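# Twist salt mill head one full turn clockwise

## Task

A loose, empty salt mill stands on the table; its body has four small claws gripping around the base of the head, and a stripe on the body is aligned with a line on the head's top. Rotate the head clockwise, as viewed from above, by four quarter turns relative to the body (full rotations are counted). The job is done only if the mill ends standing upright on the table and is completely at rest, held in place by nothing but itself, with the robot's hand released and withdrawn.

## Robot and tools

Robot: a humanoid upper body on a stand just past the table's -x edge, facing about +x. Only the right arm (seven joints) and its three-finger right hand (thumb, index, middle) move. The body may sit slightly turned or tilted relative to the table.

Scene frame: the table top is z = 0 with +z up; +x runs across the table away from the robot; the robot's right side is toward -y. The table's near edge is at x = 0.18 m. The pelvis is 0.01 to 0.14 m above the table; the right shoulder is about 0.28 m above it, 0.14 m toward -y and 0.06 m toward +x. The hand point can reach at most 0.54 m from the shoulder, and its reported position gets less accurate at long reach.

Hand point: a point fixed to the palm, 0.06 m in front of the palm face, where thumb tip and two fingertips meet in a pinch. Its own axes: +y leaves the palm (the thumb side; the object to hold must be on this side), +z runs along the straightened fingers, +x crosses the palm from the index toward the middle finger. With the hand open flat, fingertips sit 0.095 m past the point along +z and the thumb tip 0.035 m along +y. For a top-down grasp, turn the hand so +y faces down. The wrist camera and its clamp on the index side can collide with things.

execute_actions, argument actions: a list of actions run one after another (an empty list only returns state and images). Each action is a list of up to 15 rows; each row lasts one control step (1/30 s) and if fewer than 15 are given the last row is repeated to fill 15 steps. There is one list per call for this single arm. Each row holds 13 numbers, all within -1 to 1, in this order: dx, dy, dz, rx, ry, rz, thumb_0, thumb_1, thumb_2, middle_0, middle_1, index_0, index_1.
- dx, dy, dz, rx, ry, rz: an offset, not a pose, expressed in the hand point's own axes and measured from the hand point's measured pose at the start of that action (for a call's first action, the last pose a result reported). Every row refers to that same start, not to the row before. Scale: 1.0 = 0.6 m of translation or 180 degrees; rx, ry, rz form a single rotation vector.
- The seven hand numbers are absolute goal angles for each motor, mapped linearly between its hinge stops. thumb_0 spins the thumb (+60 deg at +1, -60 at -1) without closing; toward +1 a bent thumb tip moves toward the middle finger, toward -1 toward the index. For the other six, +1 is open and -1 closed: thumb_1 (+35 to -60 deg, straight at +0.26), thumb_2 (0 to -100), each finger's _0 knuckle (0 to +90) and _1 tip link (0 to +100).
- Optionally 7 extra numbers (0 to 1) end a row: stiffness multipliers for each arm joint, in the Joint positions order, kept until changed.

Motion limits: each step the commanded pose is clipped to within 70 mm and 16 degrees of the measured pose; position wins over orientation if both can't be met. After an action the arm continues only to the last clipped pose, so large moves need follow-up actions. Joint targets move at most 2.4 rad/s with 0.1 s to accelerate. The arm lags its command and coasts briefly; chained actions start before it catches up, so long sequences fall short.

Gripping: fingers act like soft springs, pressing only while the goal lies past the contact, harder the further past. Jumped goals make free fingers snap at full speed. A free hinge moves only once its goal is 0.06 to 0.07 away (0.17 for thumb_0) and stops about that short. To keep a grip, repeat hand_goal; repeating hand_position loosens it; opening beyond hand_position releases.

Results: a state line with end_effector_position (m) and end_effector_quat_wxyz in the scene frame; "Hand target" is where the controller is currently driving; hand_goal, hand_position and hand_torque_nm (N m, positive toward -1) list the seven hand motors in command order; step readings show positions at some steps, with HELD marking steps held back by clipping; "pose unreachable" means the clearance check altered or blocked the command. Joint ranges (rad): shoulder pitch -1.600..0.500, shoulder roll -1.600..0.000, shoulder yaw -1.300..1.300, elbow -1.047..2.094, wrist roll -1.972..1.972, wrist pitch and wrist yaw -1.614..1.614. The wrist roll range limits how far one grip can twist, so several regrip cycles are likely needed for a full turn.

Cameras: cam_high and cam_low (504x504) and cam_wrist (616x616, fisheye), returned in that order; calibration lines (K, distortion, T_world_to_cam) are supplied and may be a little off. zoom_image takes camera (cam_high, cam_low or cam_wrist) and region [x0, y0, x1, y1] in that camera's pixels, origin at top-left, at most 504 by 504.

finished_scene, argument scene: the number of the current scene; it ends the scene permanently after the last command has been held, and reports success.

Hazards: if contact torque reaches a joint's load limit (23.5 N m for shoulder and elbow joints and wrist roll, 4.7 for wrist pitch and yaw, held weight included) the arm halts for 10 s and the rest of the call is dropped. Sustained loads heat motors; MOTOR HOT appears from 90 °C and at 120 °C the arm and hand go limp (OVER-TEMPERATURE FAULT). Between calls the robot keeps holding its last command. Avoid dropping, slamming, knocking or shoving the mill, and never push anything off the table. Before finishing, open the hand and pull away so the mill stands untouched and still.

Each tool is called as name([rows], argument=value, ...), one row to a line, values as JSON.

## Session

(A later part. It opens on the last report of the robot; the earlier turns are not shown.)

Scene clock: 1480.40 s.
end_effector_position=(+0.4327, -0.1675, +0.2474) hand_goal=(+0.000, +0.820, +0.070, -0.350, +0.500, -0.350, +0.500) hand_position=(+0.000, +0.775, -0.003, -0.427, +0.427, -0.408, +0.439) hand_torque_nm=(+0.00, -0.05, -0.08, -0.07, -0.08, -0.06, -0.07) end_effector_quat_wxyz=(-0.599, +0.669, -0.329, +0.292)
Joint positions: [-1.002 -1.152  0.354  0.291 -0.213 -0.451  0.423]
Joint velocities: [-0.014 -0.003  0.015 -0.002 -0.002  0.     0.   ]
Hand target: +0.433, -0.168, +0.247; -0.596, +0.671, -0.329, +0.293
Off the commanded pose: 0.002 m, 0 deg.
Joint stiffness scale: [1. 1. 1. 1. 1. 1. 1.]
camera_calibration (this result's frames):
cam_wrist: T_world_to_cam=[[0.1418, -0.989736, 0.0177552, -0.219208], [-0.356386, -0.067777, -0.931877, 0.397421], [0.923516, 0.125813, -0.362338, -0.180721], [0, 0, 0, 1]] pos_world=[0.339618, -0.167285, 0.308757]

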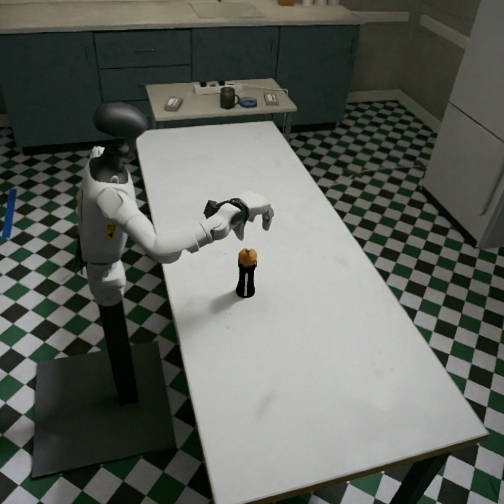

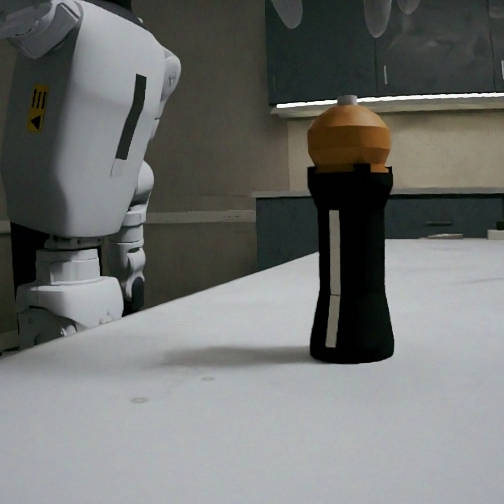

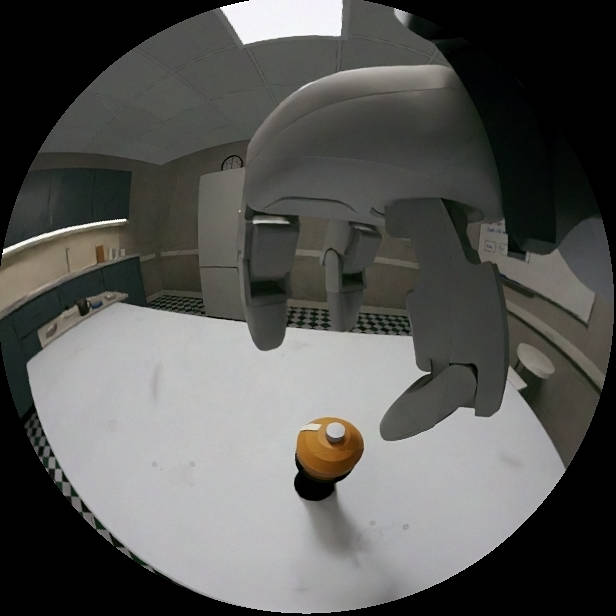

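execute_actions([
  [[0.001,0.008,0,0,0,0,0,0.82,0.07,-0.35,0.5,-0.35,0.5],[0.002,0.016,0,0,0,0,0,0.82,0.07,-0.35,0.5,-0.35,0.5],[0.003,0.024,0,0,0,0,0,0.82,0.07,-0.35,0.5,-0.35,0.5],[0.004,0.032,0,0,0,0,0,0.82,0.07,-0.35,0.5,-0.35,0.5],[0.005,0.04,0.001,0,0,0,0,0.82,0.07,-0.35,0.5,-0.35,0.5],[0.006,0.048,0.001,0,0,0,0,0.82,0.07,-0.35,0.5,-0.35,0.5],[0.007,0.056,0.001,0,0,0,0,0.82,0.07,-0.35,0.5,-0.35,0.5],[0.008,0.064,0.002,0,0,0,0,0.82,0.07,-0.35,0.5,-0.35,0.5],[0.008,0.07,0.002,0,0,0,0,0.82,0.07,-0.35,0.5,-0.35,0.5]],
  [[0,0,0,0,0,0,0,0.82,0.07,-0.35,0.5,-0.35,0.5]],
])

Scene clock: 1501.07 s.
end_effector_position=(+0.4319, -0.1731, +0.2041) hand_goal=(+0.000, +0.820, +0.070, -0.350, +0.500, -0.350, +0.500) hand_position=(+0.000, +0.775, -0.003, -0.427, +0.427, -0.408, +0.439) hand_torque_nm=(+0.00, -0.05, -0.08, -0.07, -0.08, -0.06, -0.07) end_effector_quat_wxyz=(-0.600, +0.667, -0.335, +0.289)
Joint positions: [-0.899 -1.114  0.385  0.348 -0.298 -0.516  0.269]
Joint velocities: [ 0.     0.    -0.005  0.    -0.009  0.     0.   ]
Hand target: +0.431, -0.173, +0.203; -0.599, +0.668, -0.336, +0.288
Off the commanded pose: 0.001 m, 0 deg.
Joint stiffness scale: [1. 1. 1. 1. 1. 1. 1.]
Step readings (end_effector_position; steps 1 to 15: 1st action; 16 to 30: 2nd action):
0: (+0.4327, -0.1675, +0.2474)
1: (+0.4327, -0.1675, +0.2474)
2: (+0.4327, -0.1675, +0.2474)
4: (+0.4331, -0.1674, +0.2456)
8: (+0.4320, -0.1721, +0.2248)
15: (+0.4314, -0.1735, +0.2029)
16: (+0.4318, -0.1732, +0.2038)
17: (+0.4320, -0.1730, +0.2043)
19: (+0.4319, -0.1731, +0.2042)
23: (+0.4319, -0.1731, +0.2041)
30: end_effector_position above
camera_calibration (this result's frames):
cam_wrist: T_world_to_cam=[[0.137993, -0.990403, 0.00768704, -0.220253], [-0.365891, -0.0581889, -0.928837, 0.361571], [0.92037, 0.125361, -0.370409, -0.192034], [0, 0, 0, 1]] pos_world=[0.339432, -0.173027, 0.266402]

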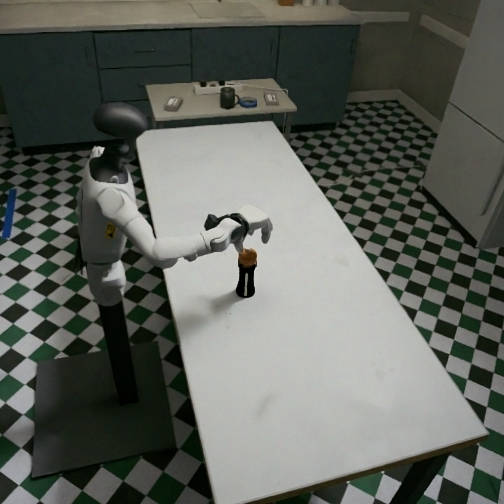

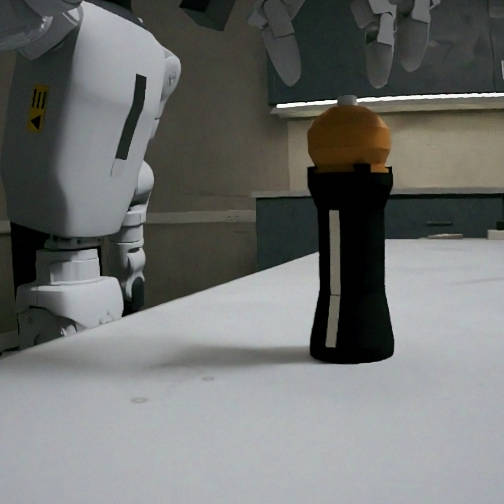

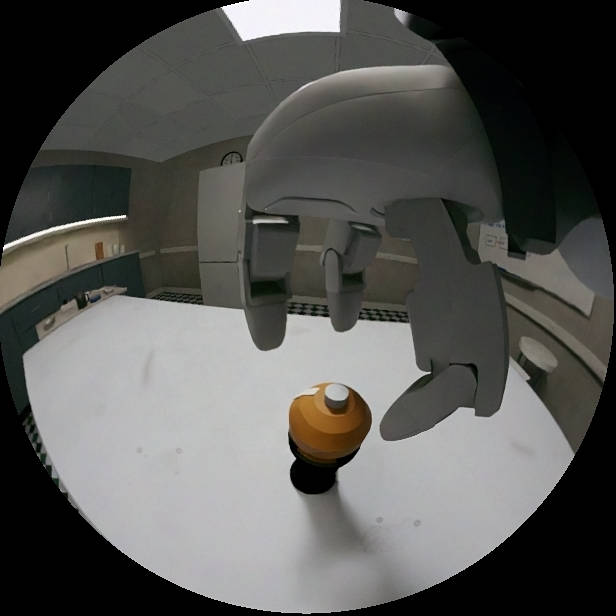

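execute_actions([
  [[0,0.008,0.001,0,0,0,0,0.82,0.07,-0.35,0.5,-0.35,0.5],[0,0.016,0.002,0,0,0,0,0.82,0.07,-0.35,0.5,-0.35,0.5],[-0.001,0.024,0.003,0,0,0,0,0.82,0.07,-0.35,0.5,-0.35,0.5],[-0.001,0.032,0.004,0,0,0,0,0.82,0.07,-0.35,0.5,-0.35,0.5],[-0.001,0.04,0.005,0,0,0,0,0.82,0.07,-0.35,0.5,-0.35,0.5],[-0.001,0.048,0.006,0,0,0,0,0.82,0.07,-0.35,0.5,-0.35,0.5],[-0.002,0.056,0.007,0,0,0,0,0.82,0.07,-0.35,0.5,-0.35,0.5],[-0.002,0.064,0.008,0,0,0,0,0.82,0.07,-0.35,0.5,-0.35,0.5],[-0.002,0.07,0.009,0,0,0,0,0.82,0.07,-0.35,0.5,-0.35,0.5],[-0.002,0.0745,0.009,0,0,0,0,0.82,0.07,-0.35,0.5,-0.35,0.5]],
  [[0,0,0,0,0,0,0,0.82,0.07,-0.35,0.5,-0.35,0.5]],
])

Scene clock: 1520.77 s.
end_effector_position=(+0.4302, -0.1715, +0.1572) hand_goal=(+0.000, +0.820, +0.070, -0.350, +0.500, -0.350, +0.500) hand_position=(+0.000, +0.775, -0.003, -0.427, +0.427, -0.408, +0.439) hand_torque_nm=(+0.00, -0.05, -0.08, -0.07, -0.08, -0.06, -0.07) end_effector_quat_wxyz=(-0.600, +0.665, -0.341, +0.285)
Joint positions: [-0.83  -1.038  0.436  0.424 -0.416 -0.549  0.106]
Joint velocities: [ 0.006  0.005 -0.003 -0.002  0.002  0.     0.   ]
Hand target: +0.429, -0.172, +0.156; -0.599, +0.666, -0.342, +0.284
Off the commanded pose: 0.001 m, 0 deg.
Joint stiffness scale: [1. 1. 1. 1. 1. 1. 1.]
Step readings (end_effector_position; steps 1 to 15: 1st action; 16 to 30: 2nd action):
0: (+0.4319, -0.1731, +0.2041)
1: (+0.4319, -0.1731, +0.2041)
2: (+0.4320, -0.1731, +0.2041)
4: (+0.4333, -0.1730, +0.2025)
8: (+0.4314, -0.1724, +0.1819)
15: (+0.4295, -0.1715, +0.1563)
16: (+0.4300, -0.1716, +0.1569)
17: (+0.4303, -0.1714, +0.1574)
19: (+0.4303, -0.1714, +0.1574)
23: (+0.4302, -0.1715, +0.1572)
30: end_effector_position above
camera_calibration (this result's frames):
cam_wrist: T_world_to_cam=[[0.132113, -0.991233, -0.00171012, -0.214219], [-0.377112, -0.0486665, -0.924888, 0.323286], [0.916696, 0.122835, -0.380236, -0.205345], [0, 0, 0, 1]] pos_world=[0.338455, -0.171384, 0.220558]

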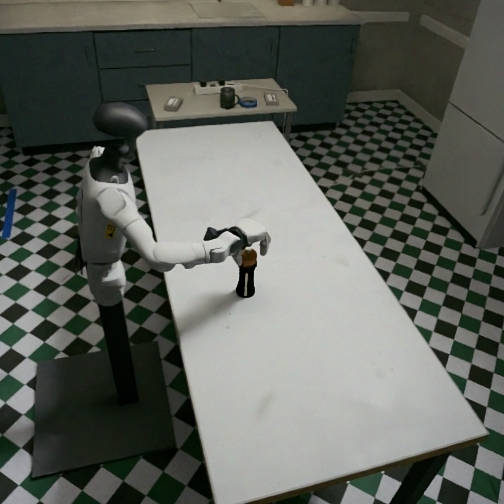

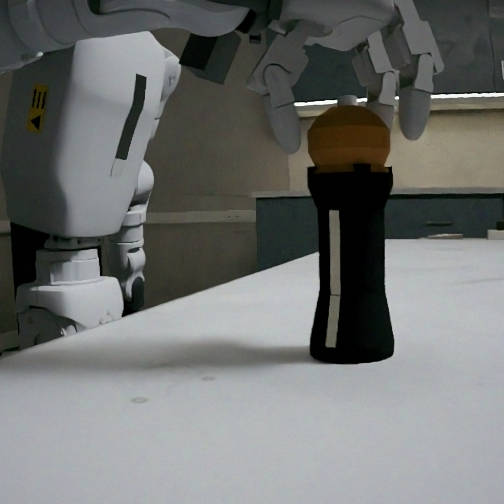

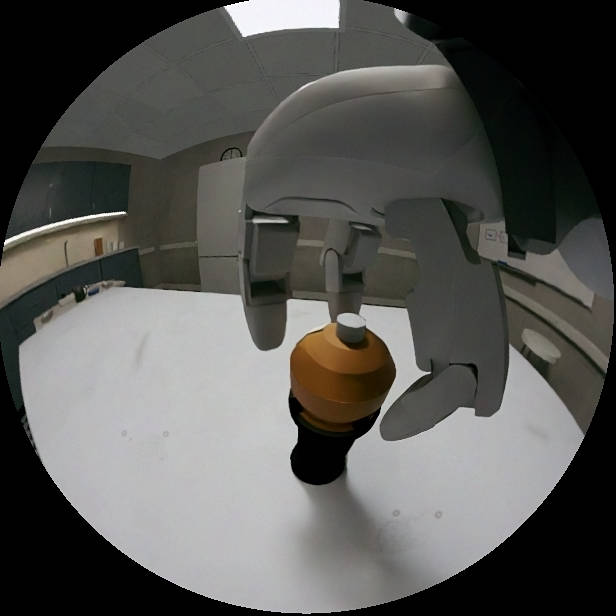

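execute_actions([
  [[0,0,0,0,0,0,0,0.76,-0.01,-0.44,0.44,-0.44,0.44],[0,0,0,0,0,0,0,0.7,-0.09,-0.53,0.39,-0.53,0.39],[0,0,0,0,0,0,0,0.64,-0.17,-0.62,0.33,-0.62,0.33],[0,0,0,0,0,0,0,0.58,-0.25,-0.72,0.27,-0.72,0.27],[0,0,0,0,0,0,0,0.52,-0.33,-0.81,0.21,-0.81,0.21],[0,0,0,0,0,0,0,0.46,-0.42,-0.9,0.15,-0.9,0.15],[0,0,0,0,0,0,0,0.4,-0.5,-1,0.1,-1,0.1],[0,0,0,0,0,0,0,0.4,-0.5,-1,0.1,-1,0.1],[-0.001,0.004,-0.001,-0.003,0,0.002,0,0.4,-0.5,-1,0.1,-1,0.1],[-0.002,0.008,-0.002,-0.006,0,0.003,0,0.4,-0.5,-1,0.1,-1,0.1],[-0.003,0.013,-0.003,-0.009,0,0.005,0,0.4,-0.5,-1,0.1,-1,0.1],[-0.004,0.018,-0.004,-0.012,0,0.007,0,0.4,-0.5,-1,0.1,-1,0.1],[-0.005,0.023,-0.005,-0.015,0,0.009,0,0.4,-0.5,-1,0.1,-1,0.1],[-0.006,0.028,-0.0055,-0.018,0,0.011,0,0.4,-0.5,-1,0.1,-1,0.1],[-0.007,0.03,-0.0055,-0.02,0,0.012,0,0.4,-0.5,-1,0.1,-1,0.1]],
  [[-0.007,0.033,-0.006,-0.02,0.005,0.012,0,0.4,-0.5,-1,0.1,-1,0.1],[-0.0065,0.033,-0.006,-0.02,0.01,0.012,0,0.4,-0.5,-1,0.1,-1,0.1],[-0.006,0.033,-0.006,-0.02,0.015,0.012,0,0.4,-0.5,-1,0.1,-1,0.1],[-0.0055,0.033,-0.006,-0.02,0.02,0.012,0,0.4,-0.5,-1,0.1,-1,0.1],[-0.005,0.033,-0.006,-0.02,0.025,0.012,0,0.4,-0.5,-1,0.1,-1,0.1],[-0.005,0.033,-0.006,-0.02,0.03,0.012,0,0.4,-0.5,-1,0.1,-1,0.1],[-0.0045,0.033,-0.0065,-0.02,0.035,0.012,0,0.4,-0.5,-1,0.1,-1,0.1],[-0.004,0.033,-0.0065,-0.02,0.04,0.012,0,0.4,-0.5,-1,0.1,-1,0.1],[-0.0035,0.033,-0.0065,-0.02,0.045,0.012,0,0.4,-0.5,-1,0.1,-1,0.1],[-0.003,0.033,-0.0065,-0.02,0.05,0.012,0,0.4,-0.5,-1,0.1,-1,0.1],[-0.003,0.033,-0.007,-0.02,0.055,0.012,0,0.4,-0.5,-1,0.1,-1,0.1],[-0.0025,0.033,-0.007,-0.02,0.06,0.012,0,0.4,-0.5,-1,0.1,-1,0.1],[-0.002,0.033,-0.007,-0.02,0.065,0.012,0,0.4,-0.5,-1,0.1,-1,0.1],[-0.0015,0.033,-0.007,-0.02,0.07,0.012,0,0.4,-0.5,-1,0.1,-1,0.1]],
])

Scene clock: 1558.47 s.
end_effector_position=(+0.4320, -0.1740, +0.1552) hand_goal=(+0.000, +0.400, -0.500, -1.000, +0.100, -1.000, +0.100) hand_position=(+0.000, +0.710, -0.124, -0.574, +0.333, -0.567, +0.342) hand_torque_nm=(+0.00, +0.32, +0.40, +0.41, +0.25, +0.42, +0.26) end_effector_quat_wxyz=(-0.564, +0.633, -0.412, +0.333)
Joint positions: [-0.751 -1.035  0.417  0.184 -0.404 -0.163  0.166]
Joint velocities: [ 0.147  0.04   0.005 -0.558 -0.112  0.95   0.075]
Hand target: +0.424, -0.174, +0.137; -0.543, +0.641, -0.433, +0.327
Off the commanded pose: 0.020 m, 4 deg.
Joint stiffness scale: [1. 1. 1. 1. 1. 1. 1.]
Step readings (end_effector_position; steps 1 to 15: 1st action; 16 to 30: 2nd action):
0: (+0.4302, -0.1715, +0.1572)
1: (+0.4302, -0.1715, +0.1572)
2: (+0.4302, -0.1715, +0.1572)
4: (+0.4302, -0.1715, +0.1572)
8: (+0.4301, -0.1715, +0.1570)
15: (+0.4303, -0.1716, +0.1565)
16: (+0.4304, -0.1716, +0.1564)
17: (+0.4305, -0.1716, +0.1563)
19: (+0.4310, -0.1717, +0.1561)
23: (+0.4316, -0.1725, +0.1558)
30: end_effector_position above
camera_calibration (this result's frames):
cam_wrist: T_world_to_cam=[[-0.0626946, -0.99803, -0.00243442, -0.133877], [-0.40433, 0.0276293, -0.914196, 0.345416], [0.912462, -0.0563309, -0.405265, -0.232951], [0, 0, 0, 1]] pos_world=[0.343828, -0.156279, 0.221045]

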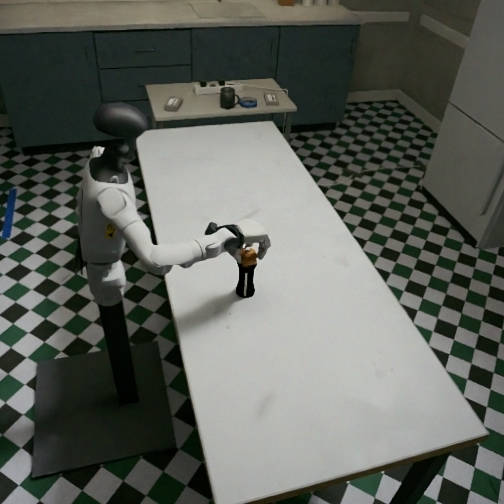

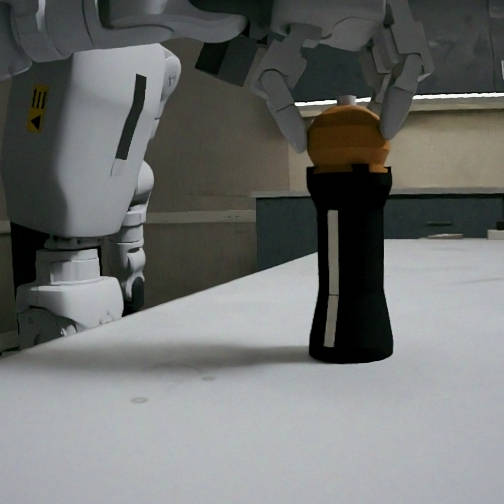

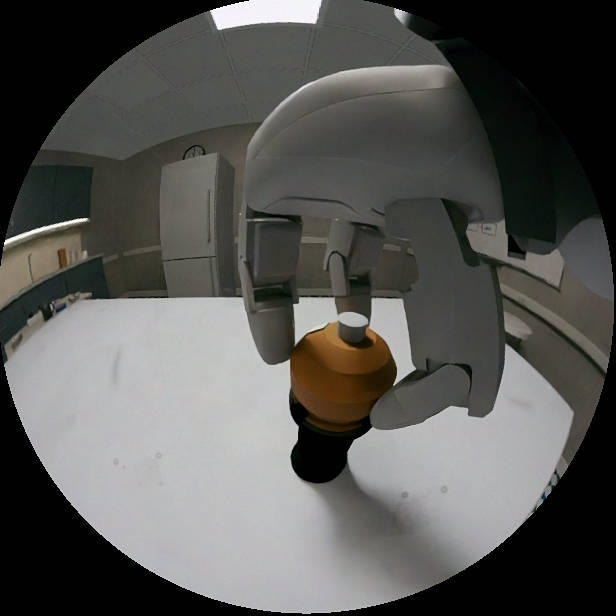

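execute_actions(actions=[])

zoom_image(camera="cam_low", region=[230, 60, 410, 370])

Scene clock: 1561.07 s.
end_effector_position=(+0.4324, -0.1745, +0.1550) hand_goal=(+0.000, +0.400, -0.500, -1.000, +0.100, -1.000, +0.100) hand_position=(+0.000, +0.710, -0.124, -0.574, +0.333, -0.567, +0.339) hand_torque_nm=(+0.00, +0.32, +0.40, +0.41, +0.25, +0.42, +0.26) end_effector_quat_wxyz=(-0.558, +0.628, -0.421, +0.343)
Joint positions: [-0.743 -1.031  0.417  0.15  -0.412 -0.102  0.172]
Joint velocities: [ 0.005 -0.014 -0.003 -0.003  0.003  0.     0.   ]
Hand target: +0.424, -0.174, +0.137; -0.543, +0.641, -0.433, +0.327
Off the commanded pose: 0.019 m, 3 deg.
Joint stiffness scale: [1. 1. 1. 1. 1. 1. 1.]
camera_calibration (this result's frames):
cam_wrist: T_world_to_cam=[[-0.0929706, -0.995667, 0.00181056, -0.121489], [-0.402895, 0.0359573, -0.91454, 0.346269], [0.910512, -0.0857548, -0.404492, -0.237763], [0, 0, 0, 1]] pos_world=[0.344701, -0.153803, 0.220724]

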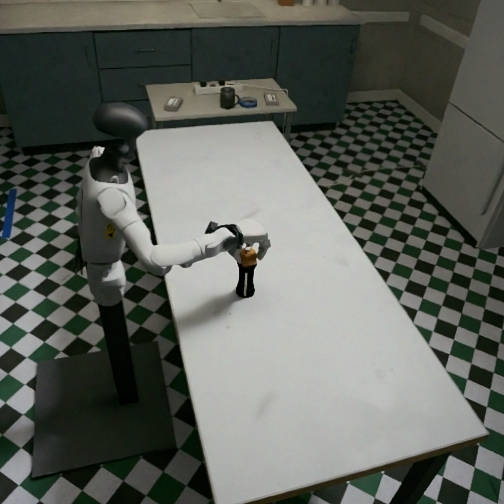

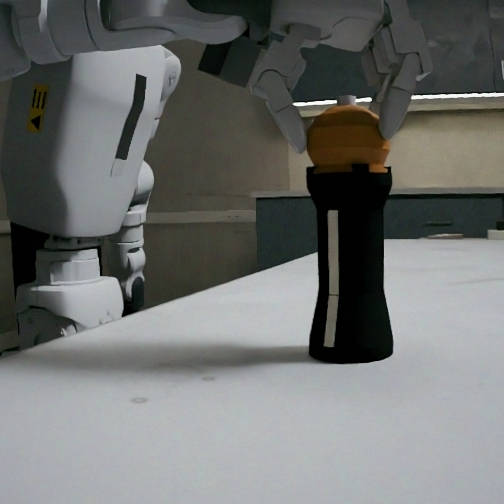

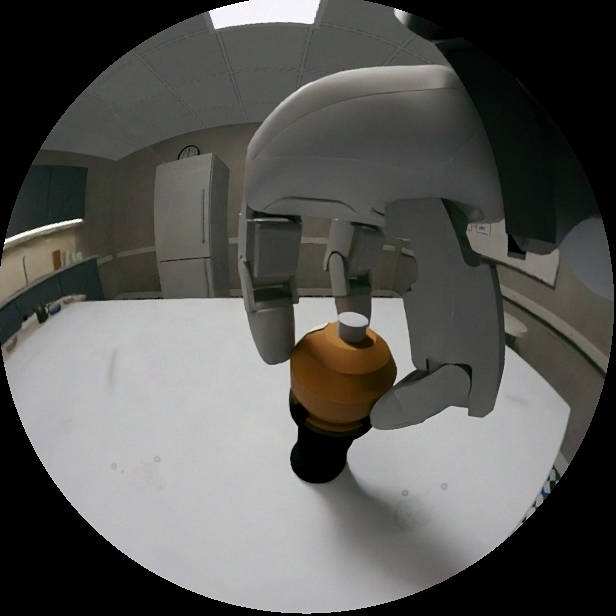

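Region (230, 60, 410, 370) of cam_low's 504x504 image, scaled by 1.626, with more detail than that image has; it fills the left 293 columns of this view, and the rest is white.

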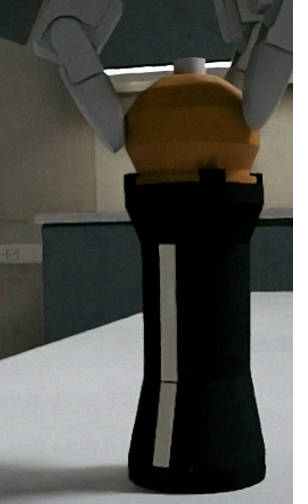

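execute_actions([
  [[-0.006,0.033,-0.0075,-0.02,0.006,0.012,0,0.4,-0.5,-1,0.1,-1,0.1],[-0.0055,0.033,-0.0075,-0.02,0.013,0.012,0,0.4,-0.5,-1,0.1,-1,0.1],[-0.005,0.033,-0.0075,-0.02,0.019,0.012,0,0.4,-0.5,-1,0.1,-1,0.1],[-0.0045,0.033,-0.0075,-0.02,0.026,0.012,0,0.4,-0.5,-1,0.1,-1,0.1],[-0.004,0.033,-0.008,-0.02,0.032,0.012,0,0.4,-0.5,-1,0.1,-1,0.1],[-0.0035,0.033,-0.008,-0.02,0.039,0.012,0,0.4,-0.5,-1,0.1,-1,0.1],[-0.003,0.033,-0.008,-0.02,0.045,0.012,0,0.4,-0.5,-1,0.1,-1,0.1],[-0.0025,0.033,-0.008,-0.02,0.051,0.012,0,0.4,-0.5,-1,0.1,-1,0.1],[-0.002,0.033,-0.008,-0.02,0.058,0.012,0,0.4,-0.5,-1,0.1,-1,0.1],[-0.0015,0.033,-0.0085,-0.02,0.064,0.012,0,0.4,-0.5,-1,0.1,-1,0.1],[-0.001,0.033,-0.0085,-0.02,0.071,0.012,0,0.4,-0.5,-1,0.1,-1,0.1],[0,0.033,-0.0085,-0.02,0.077,0.012,0,0.4,-0.5,-1,0.1,-1,0.1],[0.0005,0.033,-0.0085,-0.02,0.084,0.012,0,0.4,-0.5,-1,0.1,-1,0.1],[0.001,0.033,-0.0085,-0.02,0.09,0.012,0,0.4,-0.5,-1,0.1,-1,0.1]],
  [[-0.004,0.033,-0.0085,-0.02,0.006,0.012,0,0.4,-0.5,-1,0.1,-1,0.1],[-0.0035,0.033,-0.0085,-0.02,0.013,0.012,0,0.4,-0.5,-1,0.1,-1,0.1],[-0.003,0.033,-0.0085,-0.02,0.019,0.012,0,0.4,-0.5,-1,0.1,-1,0.1],[-0.0025,0.033,-0.0085,-0.02,0.026,0.012,0,0.4,-0.5,-1,0.1,-1,0.1],[-0.002,0.033,-0.009,-0.02,0.032,0.012,0,0.4,-0.5,-1,0.1,-1,0.1],[-0.0015,0.033,-0.009,-0.02,0.039,0.012,0,0.4,-0.5,-1,0.1,-1,0.1],[-0.001,0.033,-0.009,-0.02,0.045,0.012,0,0.4,-0.5,-1,0.1,-1,0.1],[-0.0005,0.033,-0.009,-0.02,0.051,0.012,0,0.4,-0.5,-1,0.1,-1,0.1],[0,0.033,-0.009,-0.02,0.058,0.012,0,0.4,-0.5,-1,0.1,-1,0.1],[0.0005,0.033,-0.0095,-0.02,0.064,0.012,0,0.4,-0.5,-1,0.1,-1,0.1],[0.001,0.033,-0.0095,-0.02,0.071,0.012,0,0.4,-0.5,-1,0.1,-1,0.1],[0.002,0.033,-0.0095,-0.02,0.077,0.012,0,0.4,-0.5,-1,0.1,-1,0.1],[0.0025,0.033,-0.0095,-0.02,0.084,0.012,0,0.4,-0.5,-1,0.1,-1,0.1],[0.003,0.033,-0.0095,-0.02,0.09,0.012,0,0.4,-0.5,-1,0.1,-1,0.1]],
])

zoom_image(camera="cam_low", region=[230, 60, 410, 370])

Scene clock: 1588.87 s.
end_effector_position=(+0.4343, -0.1826, +0.1521) hand_goal=(+0.000, +0.400, -0.500, -1.000, +0.100, -1.000, +0.100) hand_position=(+0.000, +0.714, -0.136, -0.574, +0.333, -0.567, +0.338) hand_torque_nm=(+0.00, +0.32, +0.39, +0.41, +0.25, +0.42, +0.26) end_effector_quat_wxyz=(-0.451, +0.516, -0.562, +0.464)
Joint positions: [-0.777 -0.869  0.516 -0.12  -0.643  0.737  0.32 ]
Joint velocities: [-0.239  0.278  0.331 -0.032 -0.466  0.947  0.253]
Hand target: +0.426, -0.180, +0.135; -0.424, +0.522, -0.584, +0.454
Off the commanded pose: 0.020 m, 4 deg.
Joint stiffness scale: [1. 1. 1. 1. 1. 1. 1.]
Step readings (end_effector_position; steps 1 to 15: 1st action; 16 to 30: 2nd action):
0: (+0.4324, -0.1745, +0.1550)
1: (+0.4324, -0.1745, +0.1550)
2: (+0.4324, -0.1746, +0.1550)
4: (+0.4327, -0.1749, +0.1547)
8: (+0.4330, -0.1761, +0.1544)
15: (+0.4335, -0.1784, +0.1535)
16: (+0.4337, -0.1786, +0.1534)
17: (+0.4338, -0.1788, +0.1532)
19: (+0.4340, -0.1790, +0.1532)
23: (+0.4341, -0.1802, +0.1530)
30: end_effector_position above
camera_calibration (this result's frames):
cam_wrist: T_world_to_cam=[[-0.545132, -0.838059, 0.0220937, 0.0927743], [-0.360115, 0.210283, -0.908899, 0.35708], [0.757065, -0.503427, -0.41643, -0.249224], [0, 0, 0, 1]] pos_world=[0.367843, -0.122803, 0.218716]

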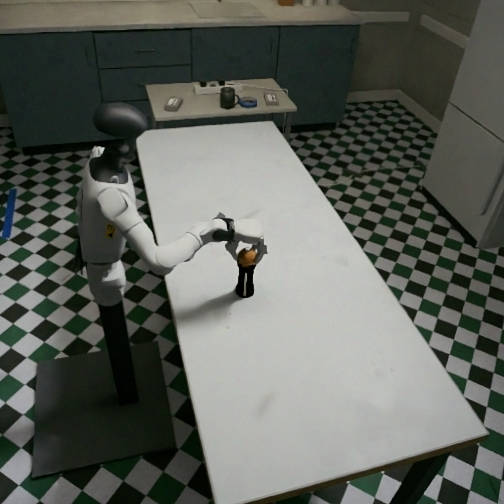

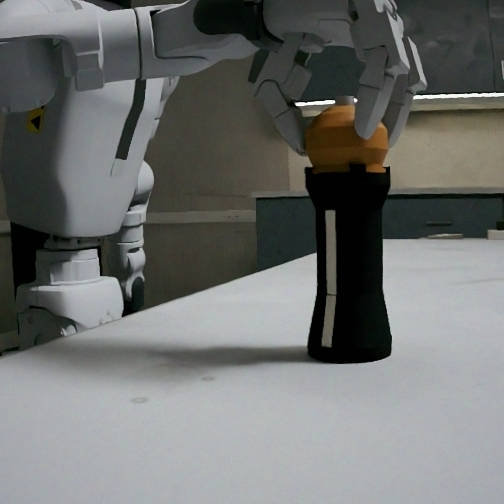

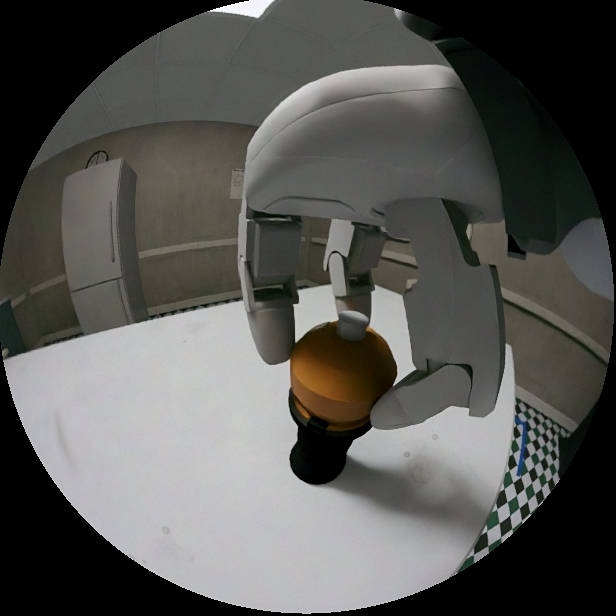

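Region (230, 60, 410, 370) of cam_low's 504x504 image, scaled by 1.626, with more detail than that image has; it fills the left 293 columns of this view, and the rest is white.

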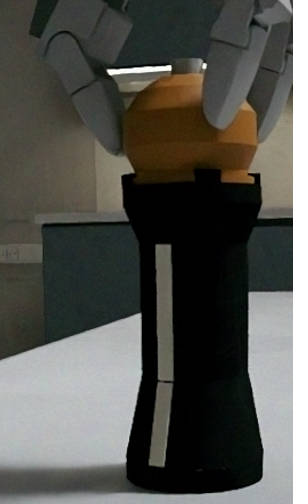

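execute_actions([
  [[-0.002,0.033,-0.009,-0.02,0.006,0.012,0,0.4,-0.5,-1,0.1,-1,0.1],[-0.0015,0.033,-0.009,-0.02,0.013,0.012,0,0.4,-0.5,-1,0.1,-1,0.1],[-0.001,0.033,-0.009,-0.02,0.019,0.012,0,0.4,-0.5,-1,0.1,-1,0.1],[-0.0005,0.033,-0.009,-0.02,0.026,0.012,0,0.4,-0.5,-1,0.1,-1,0.1],[0,0.033,-0.0095,-0.02,0.032,0.012,0,0.4,-0.5,-1,0.1,-1,0.1],[0.0005,0.033,-0.0095,-0.02,0.039,0.012,0,0.4,-0.5,-1,0.1,-1,0.1],[0.001,0.033,-0.0095,-0.02,0.045,0.012,0,0.4,-0.5,-1,0.1,-1,0.1],[0.0015,0.033,-0.0095,-0.02,0.051,0.012,0,0.4,-0.5,-1,0.1,-1,0.1],[0.002,0.033,-0.0095,-0.02,0.058,0.012,0,0.4,-0.5,-1,0.1,-1,0.1],[0.0025,0.033,-0.01,-0.02,0.064,0.012,0,0.4,-0.5,-1,0.1,-1,0.1],[0.003,0.033,-0.01,-0.02,0.071,0.012,0,0.4,-0.5,-1,0.1,-1,0.1],[0.004,0.033,-0.01,-0.02,0.077,0.012,0,0.4,-0.5,-1,0.1,-1,0.1],[0.0045,0.033,-0.01,-0.02,0.084,0.012,0,0.4,-0.5,-1,0.1,-1,0.1],[0.005,0.033,-0.01,-0.02,0.09,0.012,0,0.4,-0.5,-1,0.1,-1,0.1]],
  [[0,0.033,-0.009,-0.02,0.006,0.012,0,0.4,-0.5,-1,0.1,-1,0.1],[0.0005,0.033,-0.009,-0.02,0.013,0.012,0,0.4,-0.5,-1,0.1,-1,0.1],[0.001,0.033,-0.009,-0.02,0.019,0.012,0,0.4,-0.5,-1,0.1,-1,0.1],[0.0015,0.033,-0.009,-0.02,0.026,0.012,0,0.4,-0.5,-1,0.1,-1,0.1],[0.002,0.033,-0.009,-0.02,0.032,0.012,0,0.4,-0.5,-1,0.1,-1,0.1],[0.0025,0.033,-0.009,-0.02,0.039,0.012,0,0.4,-0.5,-1,0.1,-1,0.1],[0.003,0.033,-0.009,-0.02,0.045,0.012,0,0.4,-0.5,-1,0.1,-1,0.1],[0.0035,0.033,-0.009,-0.02,0.051,0.012,0,0.4,-0.5,-1,0.1,-1,0.1],[0.004,0.033,-0.009,-0.02,0.058,0.012,0,0.4,-0.5,-1,0.1,-1,0.1],[0.0045,0.033,-0.0095,-0.02,0.064,0.012,0,0.4,-0.5,-1,0.1,-1,0.1],[0.005,0.033,-0.0095,-0.02,0.071,0.012,0,0.4,-0.5,-1,0.1,-1,0.1],[0.006,0.033,-0.0095,-0.02,0.077,0.012,0,0.4,-0.5,-1,0.1,-1,0.1],[0.0065,0.033,-0.0095,-0.02,0.084,0.012,0,0.4,-0.5,-1,0.1,-1,0.1],[0.007,0.033,-0.0095,-0.02,0.09,0.012,0,0.4,-0.5,-1,0.1,-1,0.1]],
])

zoom_image(camera="cam_low", region=[230, 60, 410, 370])

Scene clock: 1610.20 s.
end_effector_position=(+0.4336, -0.1908, +0.1498) hand_goal=(+0.000, +0.400, -0.500, -1.000, +0.100, -1.000, +0.100) hand_position=(+0.000, +0.723, -0.138, -0.574, +0.330, -0.567, +0.324) hand_torque_nm=(+0.00, +0.33, +0.39, +0.41, +0.25, +0.42, +0.24) end_effector_quat_wxyz=(+0.326, -0.361, +0.675, -0.555)
Joint positions: [-0.999 -0.644  0.736  0.066 -0.905  1.378  0.48 ]
Joint velocities: [-0.416  0.265  0.374  0.558 -0.21   0.672  0.245]
Hand target: +0.425, -0.187, +0.133; +0.298, -0.368, +0.694, -0.543
Off the commanded pose: 0.020 m, 5 deg.
Joint stiffness scale: [1. 1. 1. 1. 1. 1. 1.]
Step readings (end_effector_position; steps 1 to 15: 1st action; 16 to 30: 2nd action):
0: (+0.4345, -0.1830, +0.1518)
1: (+0.4345, -0.1830, +0.1518)
2: (+0.4345, -0.1830, +0.1519)
4: (+0.4345, -0.1830, +0.1519)
8: (+0.4344, -0.1842, +0.1516)
15: (+0.4341, -0.1865, +0.1509)
16: (+0.4342, -0.1868, +0.1508)
17: (+0.4342, -0.1869, +0.1508)
19: (+0.4344, -0.1873, +0.1507)
23: (+0.4342, -0.1884, +0.1505)
30: end_effector_position above
camera_calibration (this result's frames):
cam_wrist: T_world_to_cam=[[-0.877059, -0.480128, 0.015612, 0.298696], [-0.217841, 0.368548, -0.903725, 0.324118], [0.42815, -0.796021, -0.427829, -0.165242], [0, 0, 0, 1]] pos_world=[0.403329, -0.107577, 0.217555]

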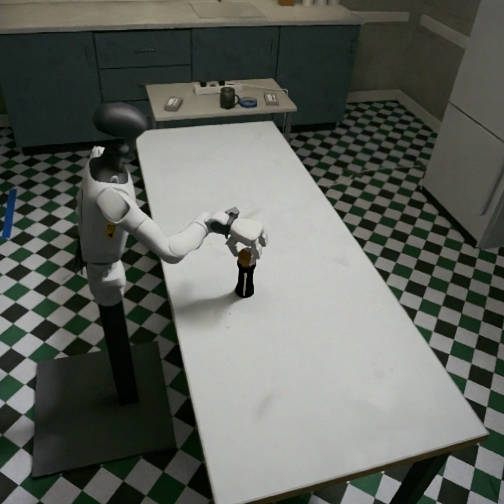

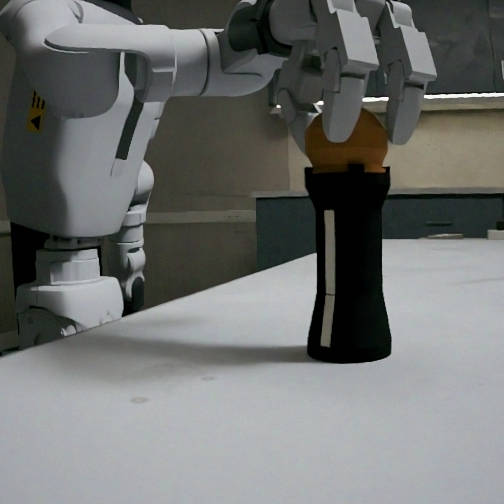

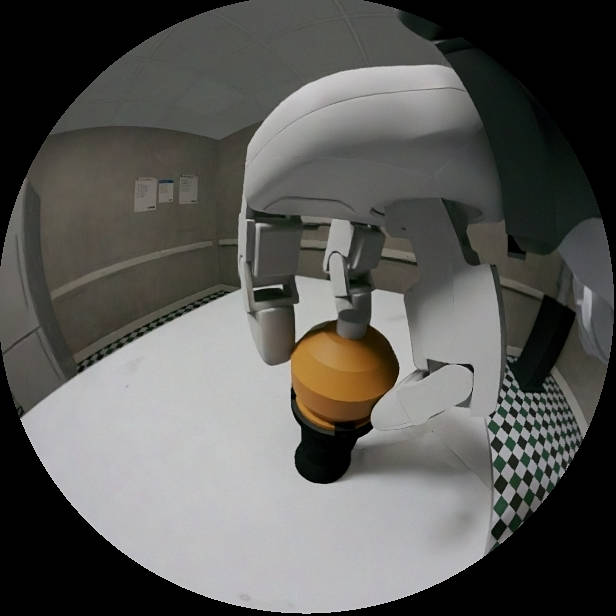

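Region (230, 60, 410, 370) of cam_low's 504x504 image, scaled by 1.626, with more detail than that image has; it fills the left 293 columns of this view, and the rest is white.

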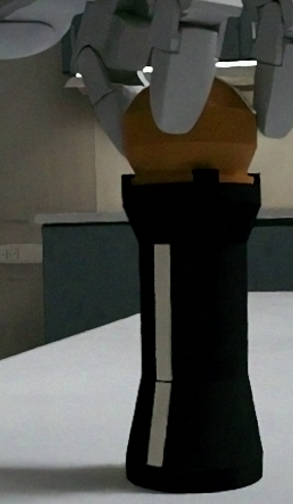

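execute_actions(actions=[])

Scene clock: 1623.53 s.
end_effector_position=(+0.4336, -0.1910, +0.1496) hand_goal=(+0.000, +0.400, -0.500, -1.000, +0.100, -1.000, +0.100) hand_position=(+0.000, +0.724, -0.138, -0.574, +0.330, -0.567, +0.319) hand_torque_nm=(+0.00, +0.33, +0.39, +0.41, +0.25, +0.42, +0.24) end_effector_quat_wxyz=(+0.315, -0.352, +0.680, -0.560)
Joint positions: [-1.024 -0.629  0.758  0.1   -0.916  1.412  0.494]
Joint velocities: [0.    0.014 0.    0.003 0.003 0.    0.   ]
Hand target: +0.425, -0.187, +0.133; +0.298, -0.368, +0.694, -0.543
Off the commanded pose: 0.020 m, 4 deg.
Joint stiffness scale: [1. 1. 1. 1. 1. 1. 1.]
camera_calibration (this result's frames):
cam_wrist: T_world_to_cam=[[-0.891682, -0.452108, 0.0223926, 0.309327], [-0.21101, 0.371386, -0.904183, 0.321732], [0.400472, -0.810969, -0.426558, -0.156541], [0, 0, 0, 1]] pos_world=[0.4064, -0.106587, 0.217204]

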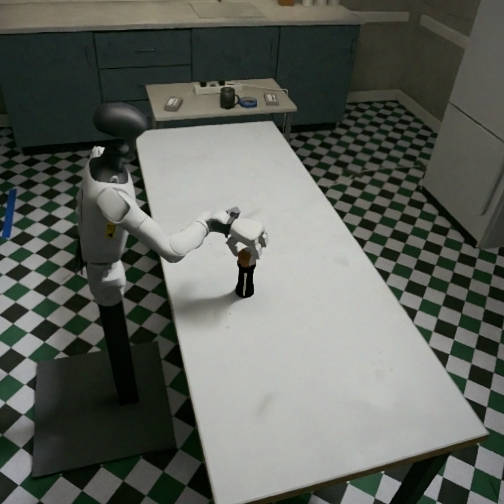

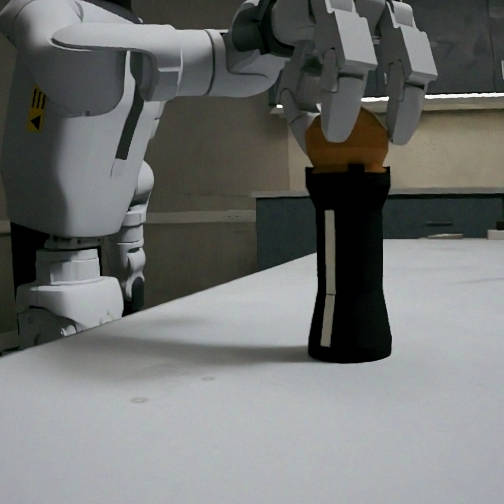

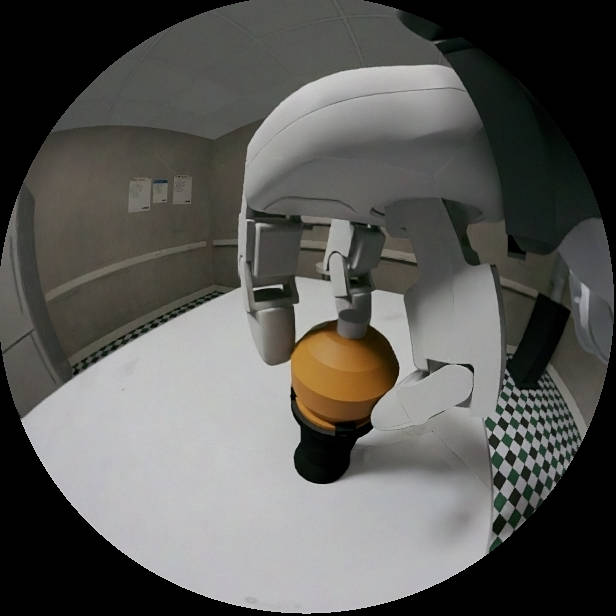

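execute_actions([
  [[0,0,0,0,0,0,0,0.7,-0.15,-0.6,0.33,-0.6,0.33],[0,0,0,0,0,0,0,0.73,-0.1,-0.55,0.37,-0.55,0.37],[0,0,0,0,0,0,0,0.76,-0.05,-0.5,0.41,-0.5,0.41],[0,0,0,0,0,0,0,0.79,0.0,-0.45,0.45,-0.45,0.45],[0,0,0,0,0,0,0,0.82,0.07,-0.35,0.5,-0.35,0.5],[0,-0.002,0,0,0,0,0,0.82,0.07,-0.35,0.5,-0.35,0.5],[0,-0.004,0,0,0,0,0,0.82,0.07,-0.35,0.5,-0.35,0.5],[0,-0.006,0,0,0,0,0,0.82,0.07,-0.35,0.5,-0.35,0.5],[0,-0.009,0,0,0,0,0,0.82,0.07,-0.35,0.5,-0.35,0.5],[0,-0.012,0,0,0,0,0,0.82,0.07,-0.35,0.5,-0.35,0.5]],
  [[-0.001,0,0,0,-0.01,-0.001,0,0.82,0.07,-0.35,0.5,-0.35,0.5],[-0.002,0,0,0,-0.02,-0.002,0,0.82,0.07,-0.35,0.5,-0.35,0.5],[-0.003,0.001,0,0,-0.03,-0.004,0,0.82,0.07,-0.35,0.5,-0.35,0.5],[-0.004,0.001,0,0,-0.04,-0.005,0,0.82,0.07,-0.35,0.5,-0.35,0.5],[-0.005,0.001,-0.001,0,-0.05,-0.006,0,0.82,0.07,-0.35,0.5,-0.35,0.5],[-0.006,0.001,-0.001,0,-0.06,-0.008,0,0.82,0.07,-0.35,0.5,-0.35,0.5],[-0.007,0.002,-0.001,0,-0.07,-0.009,0,0.82,0.07,-0.35,0.5,-0.35,0.5],[-0.008,0.002,-0.001,0,-0.08,-0.01,0,0.82,0.07,-0.35,0.5,-0.35,0.5],[-0.008,0.002,-0.001,0,-0.09,-0.012,0,0.82,0.07,-0.35,0.5,-0.35,0.5]],
  [[-0.001,0,0,0,-0.01,-0.001,0,0.82,0.07,-0.35,0.5,-0.35,0.5],[-0.002,0,0,0,-0.02,-0.002,0,0.82,0.07,-0.35,0.5,-0.35,0.5],[-0.003,0.001,0,0,-0.03,-0.004,0,0.82,0.07,-0.35,0.5,-0.35,0.5],[-0.004,0.001,0,0,-0.04,-0.005,0,0.82,0.07,-0.35,0.5,-0.35,0.5],[-0.005,0.001,-0.001,0,-0.05,-0.006,0,0.82,0.07,-0.35,0.5,-0.35,0.5],[-0.006,0.001,-0.001,0,-0.06,-0.008,0,0.82,0.07,-0.35,0.5,-0.35,0.5],[-0.007,0.002,-0.001,0,-0.07,-0.009,0,0.82,0.07,-0.35,0.5,-0.35,0.5],[-0.008,0.002,-0.001,0,-0.08,-0.01,0,0.82,0.07,-0.35,0.5,-0.35,0.5],[-0.008,0.002,-0.001,0,-0.09,-0.012,0,0.82,0.07,-0.35,0.5,-0.35,0.5]],
  [[-0.001,0,0,0,-0.01,-0.001,0,0.82,0.07,-0.35,0.5,-0.35,0.5],[-0.002,0,0,0,-0.02,-0.002,0,0.82,0.07,-0.35,0.5,-0.35,0.5],[-0.003,0.001,0,0,-0.03,-0.004,0,0.82,0.07,-0.35,0.5,-0.35,0.5],[-0.004,0.001,0,0,-0.04,-0.005,0,0.82,0.07,-0.35,0.5,-0.35,0.5],[-0.005,0.001,-0.001,0,-0.05,-0.006,0,0.82,0.07,-0.35,0.5,-0.35,0.5],[-0.006,0.001,-0.001,0,-0.06,-0.008,0,0.82,0.07,-0.35,0.5,-0.35,0.5],[-0.007,0.002,-0.001,0,-0.07,-0.009,0,0.82,0.07,-0.35,0.5,-0.35,0.5],[-0.008,0.002,-0.001,0,-0.08,-0.01,0,0.82,0.07,-0.35,0.5,-0.35,0.5],[-0.008,0.002,-0.001,0,-0.09,-0.012,0,0.82,0.07,-0.35,0.5,-0.35,0.5]],
])

Scene clock: 1651.77 s.
end_effector_position=(+0.4333, -0.1795, +0.1576) hand_goal=(+0.000, +0.820, +0.070, -0.350, +0.500, -0.350, +0.500) hand_position=(+0.000, +0.751, -0.004, -0.445, +0.425, -0.444, +0.425) hand_torque_nm=(+0.00, -0.07, -0.08, -0.09, -0.08, -0.09, -0.08) end_effector_quat_wxyz=(-0.530, +0.582, -0.473, +0.397)
Joint positions: [-0.697 -0.994  0.401 -0.02  -0.471  0.226  0.196]
Joint velocities: [-0.014 -0.018 -0.008  0.166  0.075 -0.262 -0.04 ]
Hand target: +0.434, -0.179, +0.158; -0.533, +0.582, -0.472, +0.393
Off the commanded pose: 0.002 m, 1 deg.
Joint stiffness scale: [1. 1. 1. 1. 1. 1. 1.]
Step readings (end_effector_position; steps 1 to 15: 1st action; 16 to 30: 2nd action; 31 to 45: 3rd action; 46 to 60: 4th action):
0: (+0.4336, -0.1910, +0.1496)
1: (+0.4336, -0.1910, +0.1496)
2: (+0.4336, -0.1912, +0.1495)
4: (+0.4337, -0.1911, +0.1497)
8: (+0.4335, -0.1911, +0.1496)
15: (+0.4348, -0.1919, +0.1569)
16: (+0.4348, -0.1919, +0.1570)
17: (+0.4347, -0.1916, +0.1569)
19: (+0.4355, -0.1893, +0.1578)
23: (+0.4355, -0.1875, +0.1581)
30: (+0.4357, -0.1884, +0.1565)
31: (+0.4357, -0.1886, +0.1564)
32: (+0.4358, -0.1883, +0.1564)
34: (+0.4362, -0.1861, +0.1570)
38: (+0.4353, -0.1840, +0.1572)
45: (+0.4352, -0.1836, +0.1573)
46: (+0.4354, -0.1836, +0.1573)
47: (+0.4355, -0.1833, +0.1574)
49: (+0.4352, -0.1809, +0.1577)
53: (+0.4336, -0.1785, +0.1585)
60: end_effector_position above
camera_calibration (this result's frames):
cam_wrist: T_world_to_cam=[[-0.272782, -0.962044, -0.00783675, -0.0409325], [-0.372491, 0.113121, -0.921115, 0.350943], [0.88704, -0.248345, -0.389211, -0.259468], [0, 0, 0, 1]] pos_world=[0.349716, -0.143516, 0.221951]

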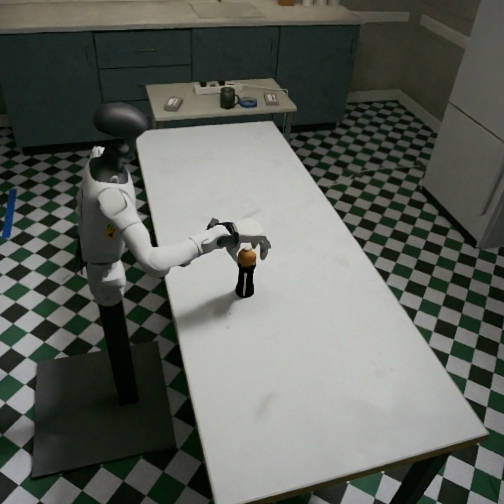

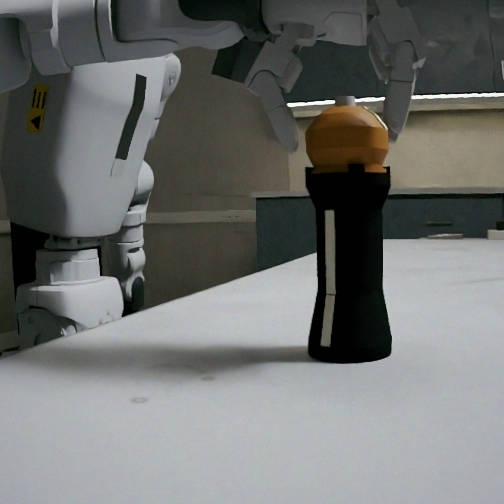

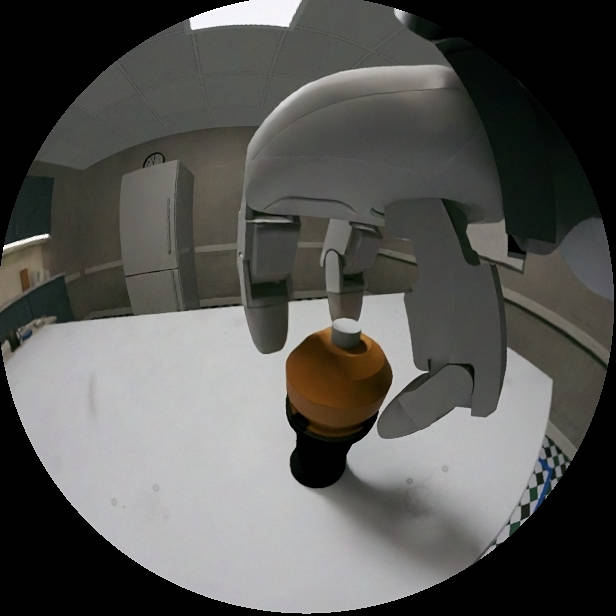

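execute_actions(actions=[])

zoom_image(camera="cam_low", region=[230, 60, 410, 370])

zoom_image(camera="cam_high", region=[210, 210, 290, 310])

Scene clock: 1656.80 s.
end_effector_position=(+0.4332, -0.1790, +0.1569) hand_goal=(+0.000, +0.820, +0.070, -0.350, +0.500, -0.350, +0.500) hand_position=(+0.000, +0.751, -0.004, -0.445, +0.425, -0.444, +0.425) hand_torque_nm=(+0.00, -0.07, -0.08, -0.09, -0.08, -0.09, -0.08) end_effector_quat_wxyz=(-0.531, +0.584, -0.471, +0.394)
Joint positions: [-0.697 -0.994  0.401 -0.013 -0.468  0.212  0.194]
Joint velocities: [-0.008 -0.021  0.008  0.005  0.003  0.     0.   ]
Hand target: +0.434, -0.179, +0.158; -0.533, +0.582, -0.472, +0.393
Off the commanded pose: 0.002 m, 0 deg.
Joint stiffness scale: [1. 1. 1. 1. 1. 1. 1.]
camera_calibration (this result's frames):
cam_wrist: T_world_to_cam=[[-0.265078, -0.96419, -0.00841234, -0.0440985], [-0.375068, 0.111144, -0.92031, 0.350826], [0.888289, -0.240799, -0.391099, -0.258341], [0, 0, 0, 1]] pos_world=[0.349376, -0.14372, 0.221461]

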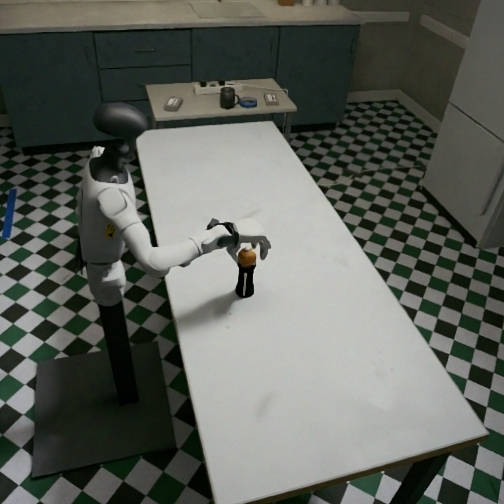

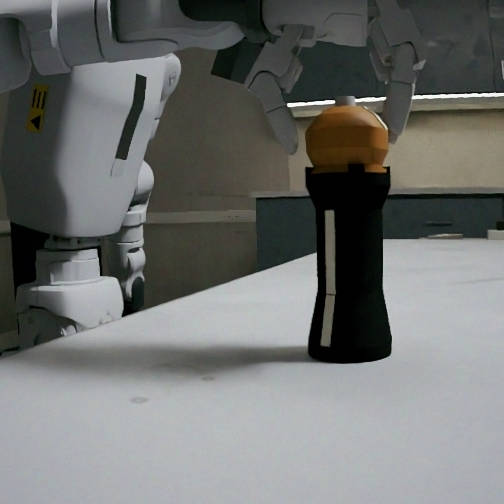

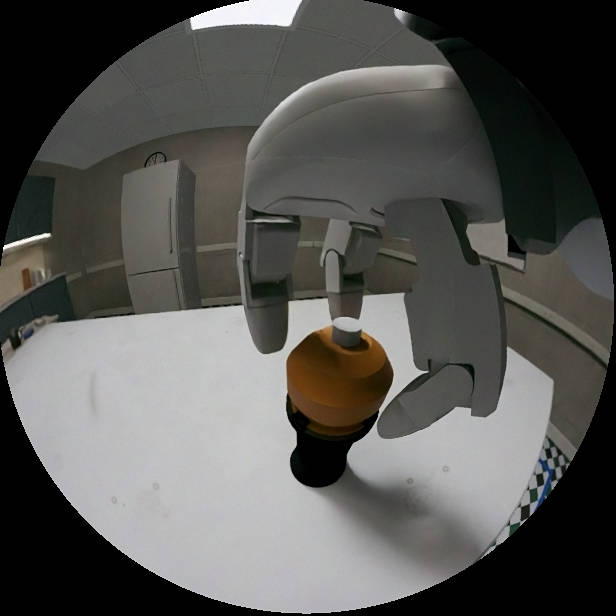

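Region (230, 60, 410, 370) of cam_low's 504x504 image, scaled by 1.626, with more detail than that image has; it fills the left 293 columns of this view, and the rest is white.

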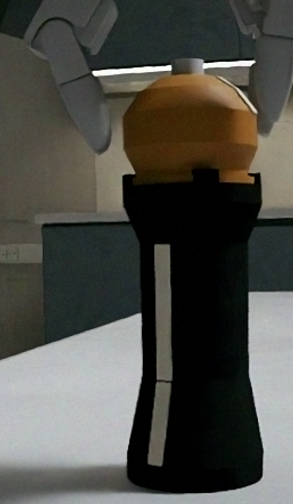

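Region (210, 210, 290, 310) of cam_high's 504x504 image, scaled by 5.040, with more detail than that image has; it fills the left 403 columns of this view, and the rest is white.

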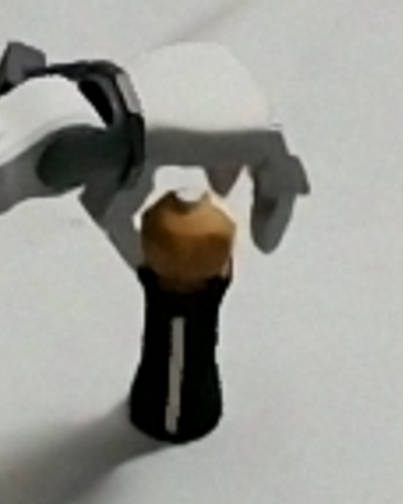

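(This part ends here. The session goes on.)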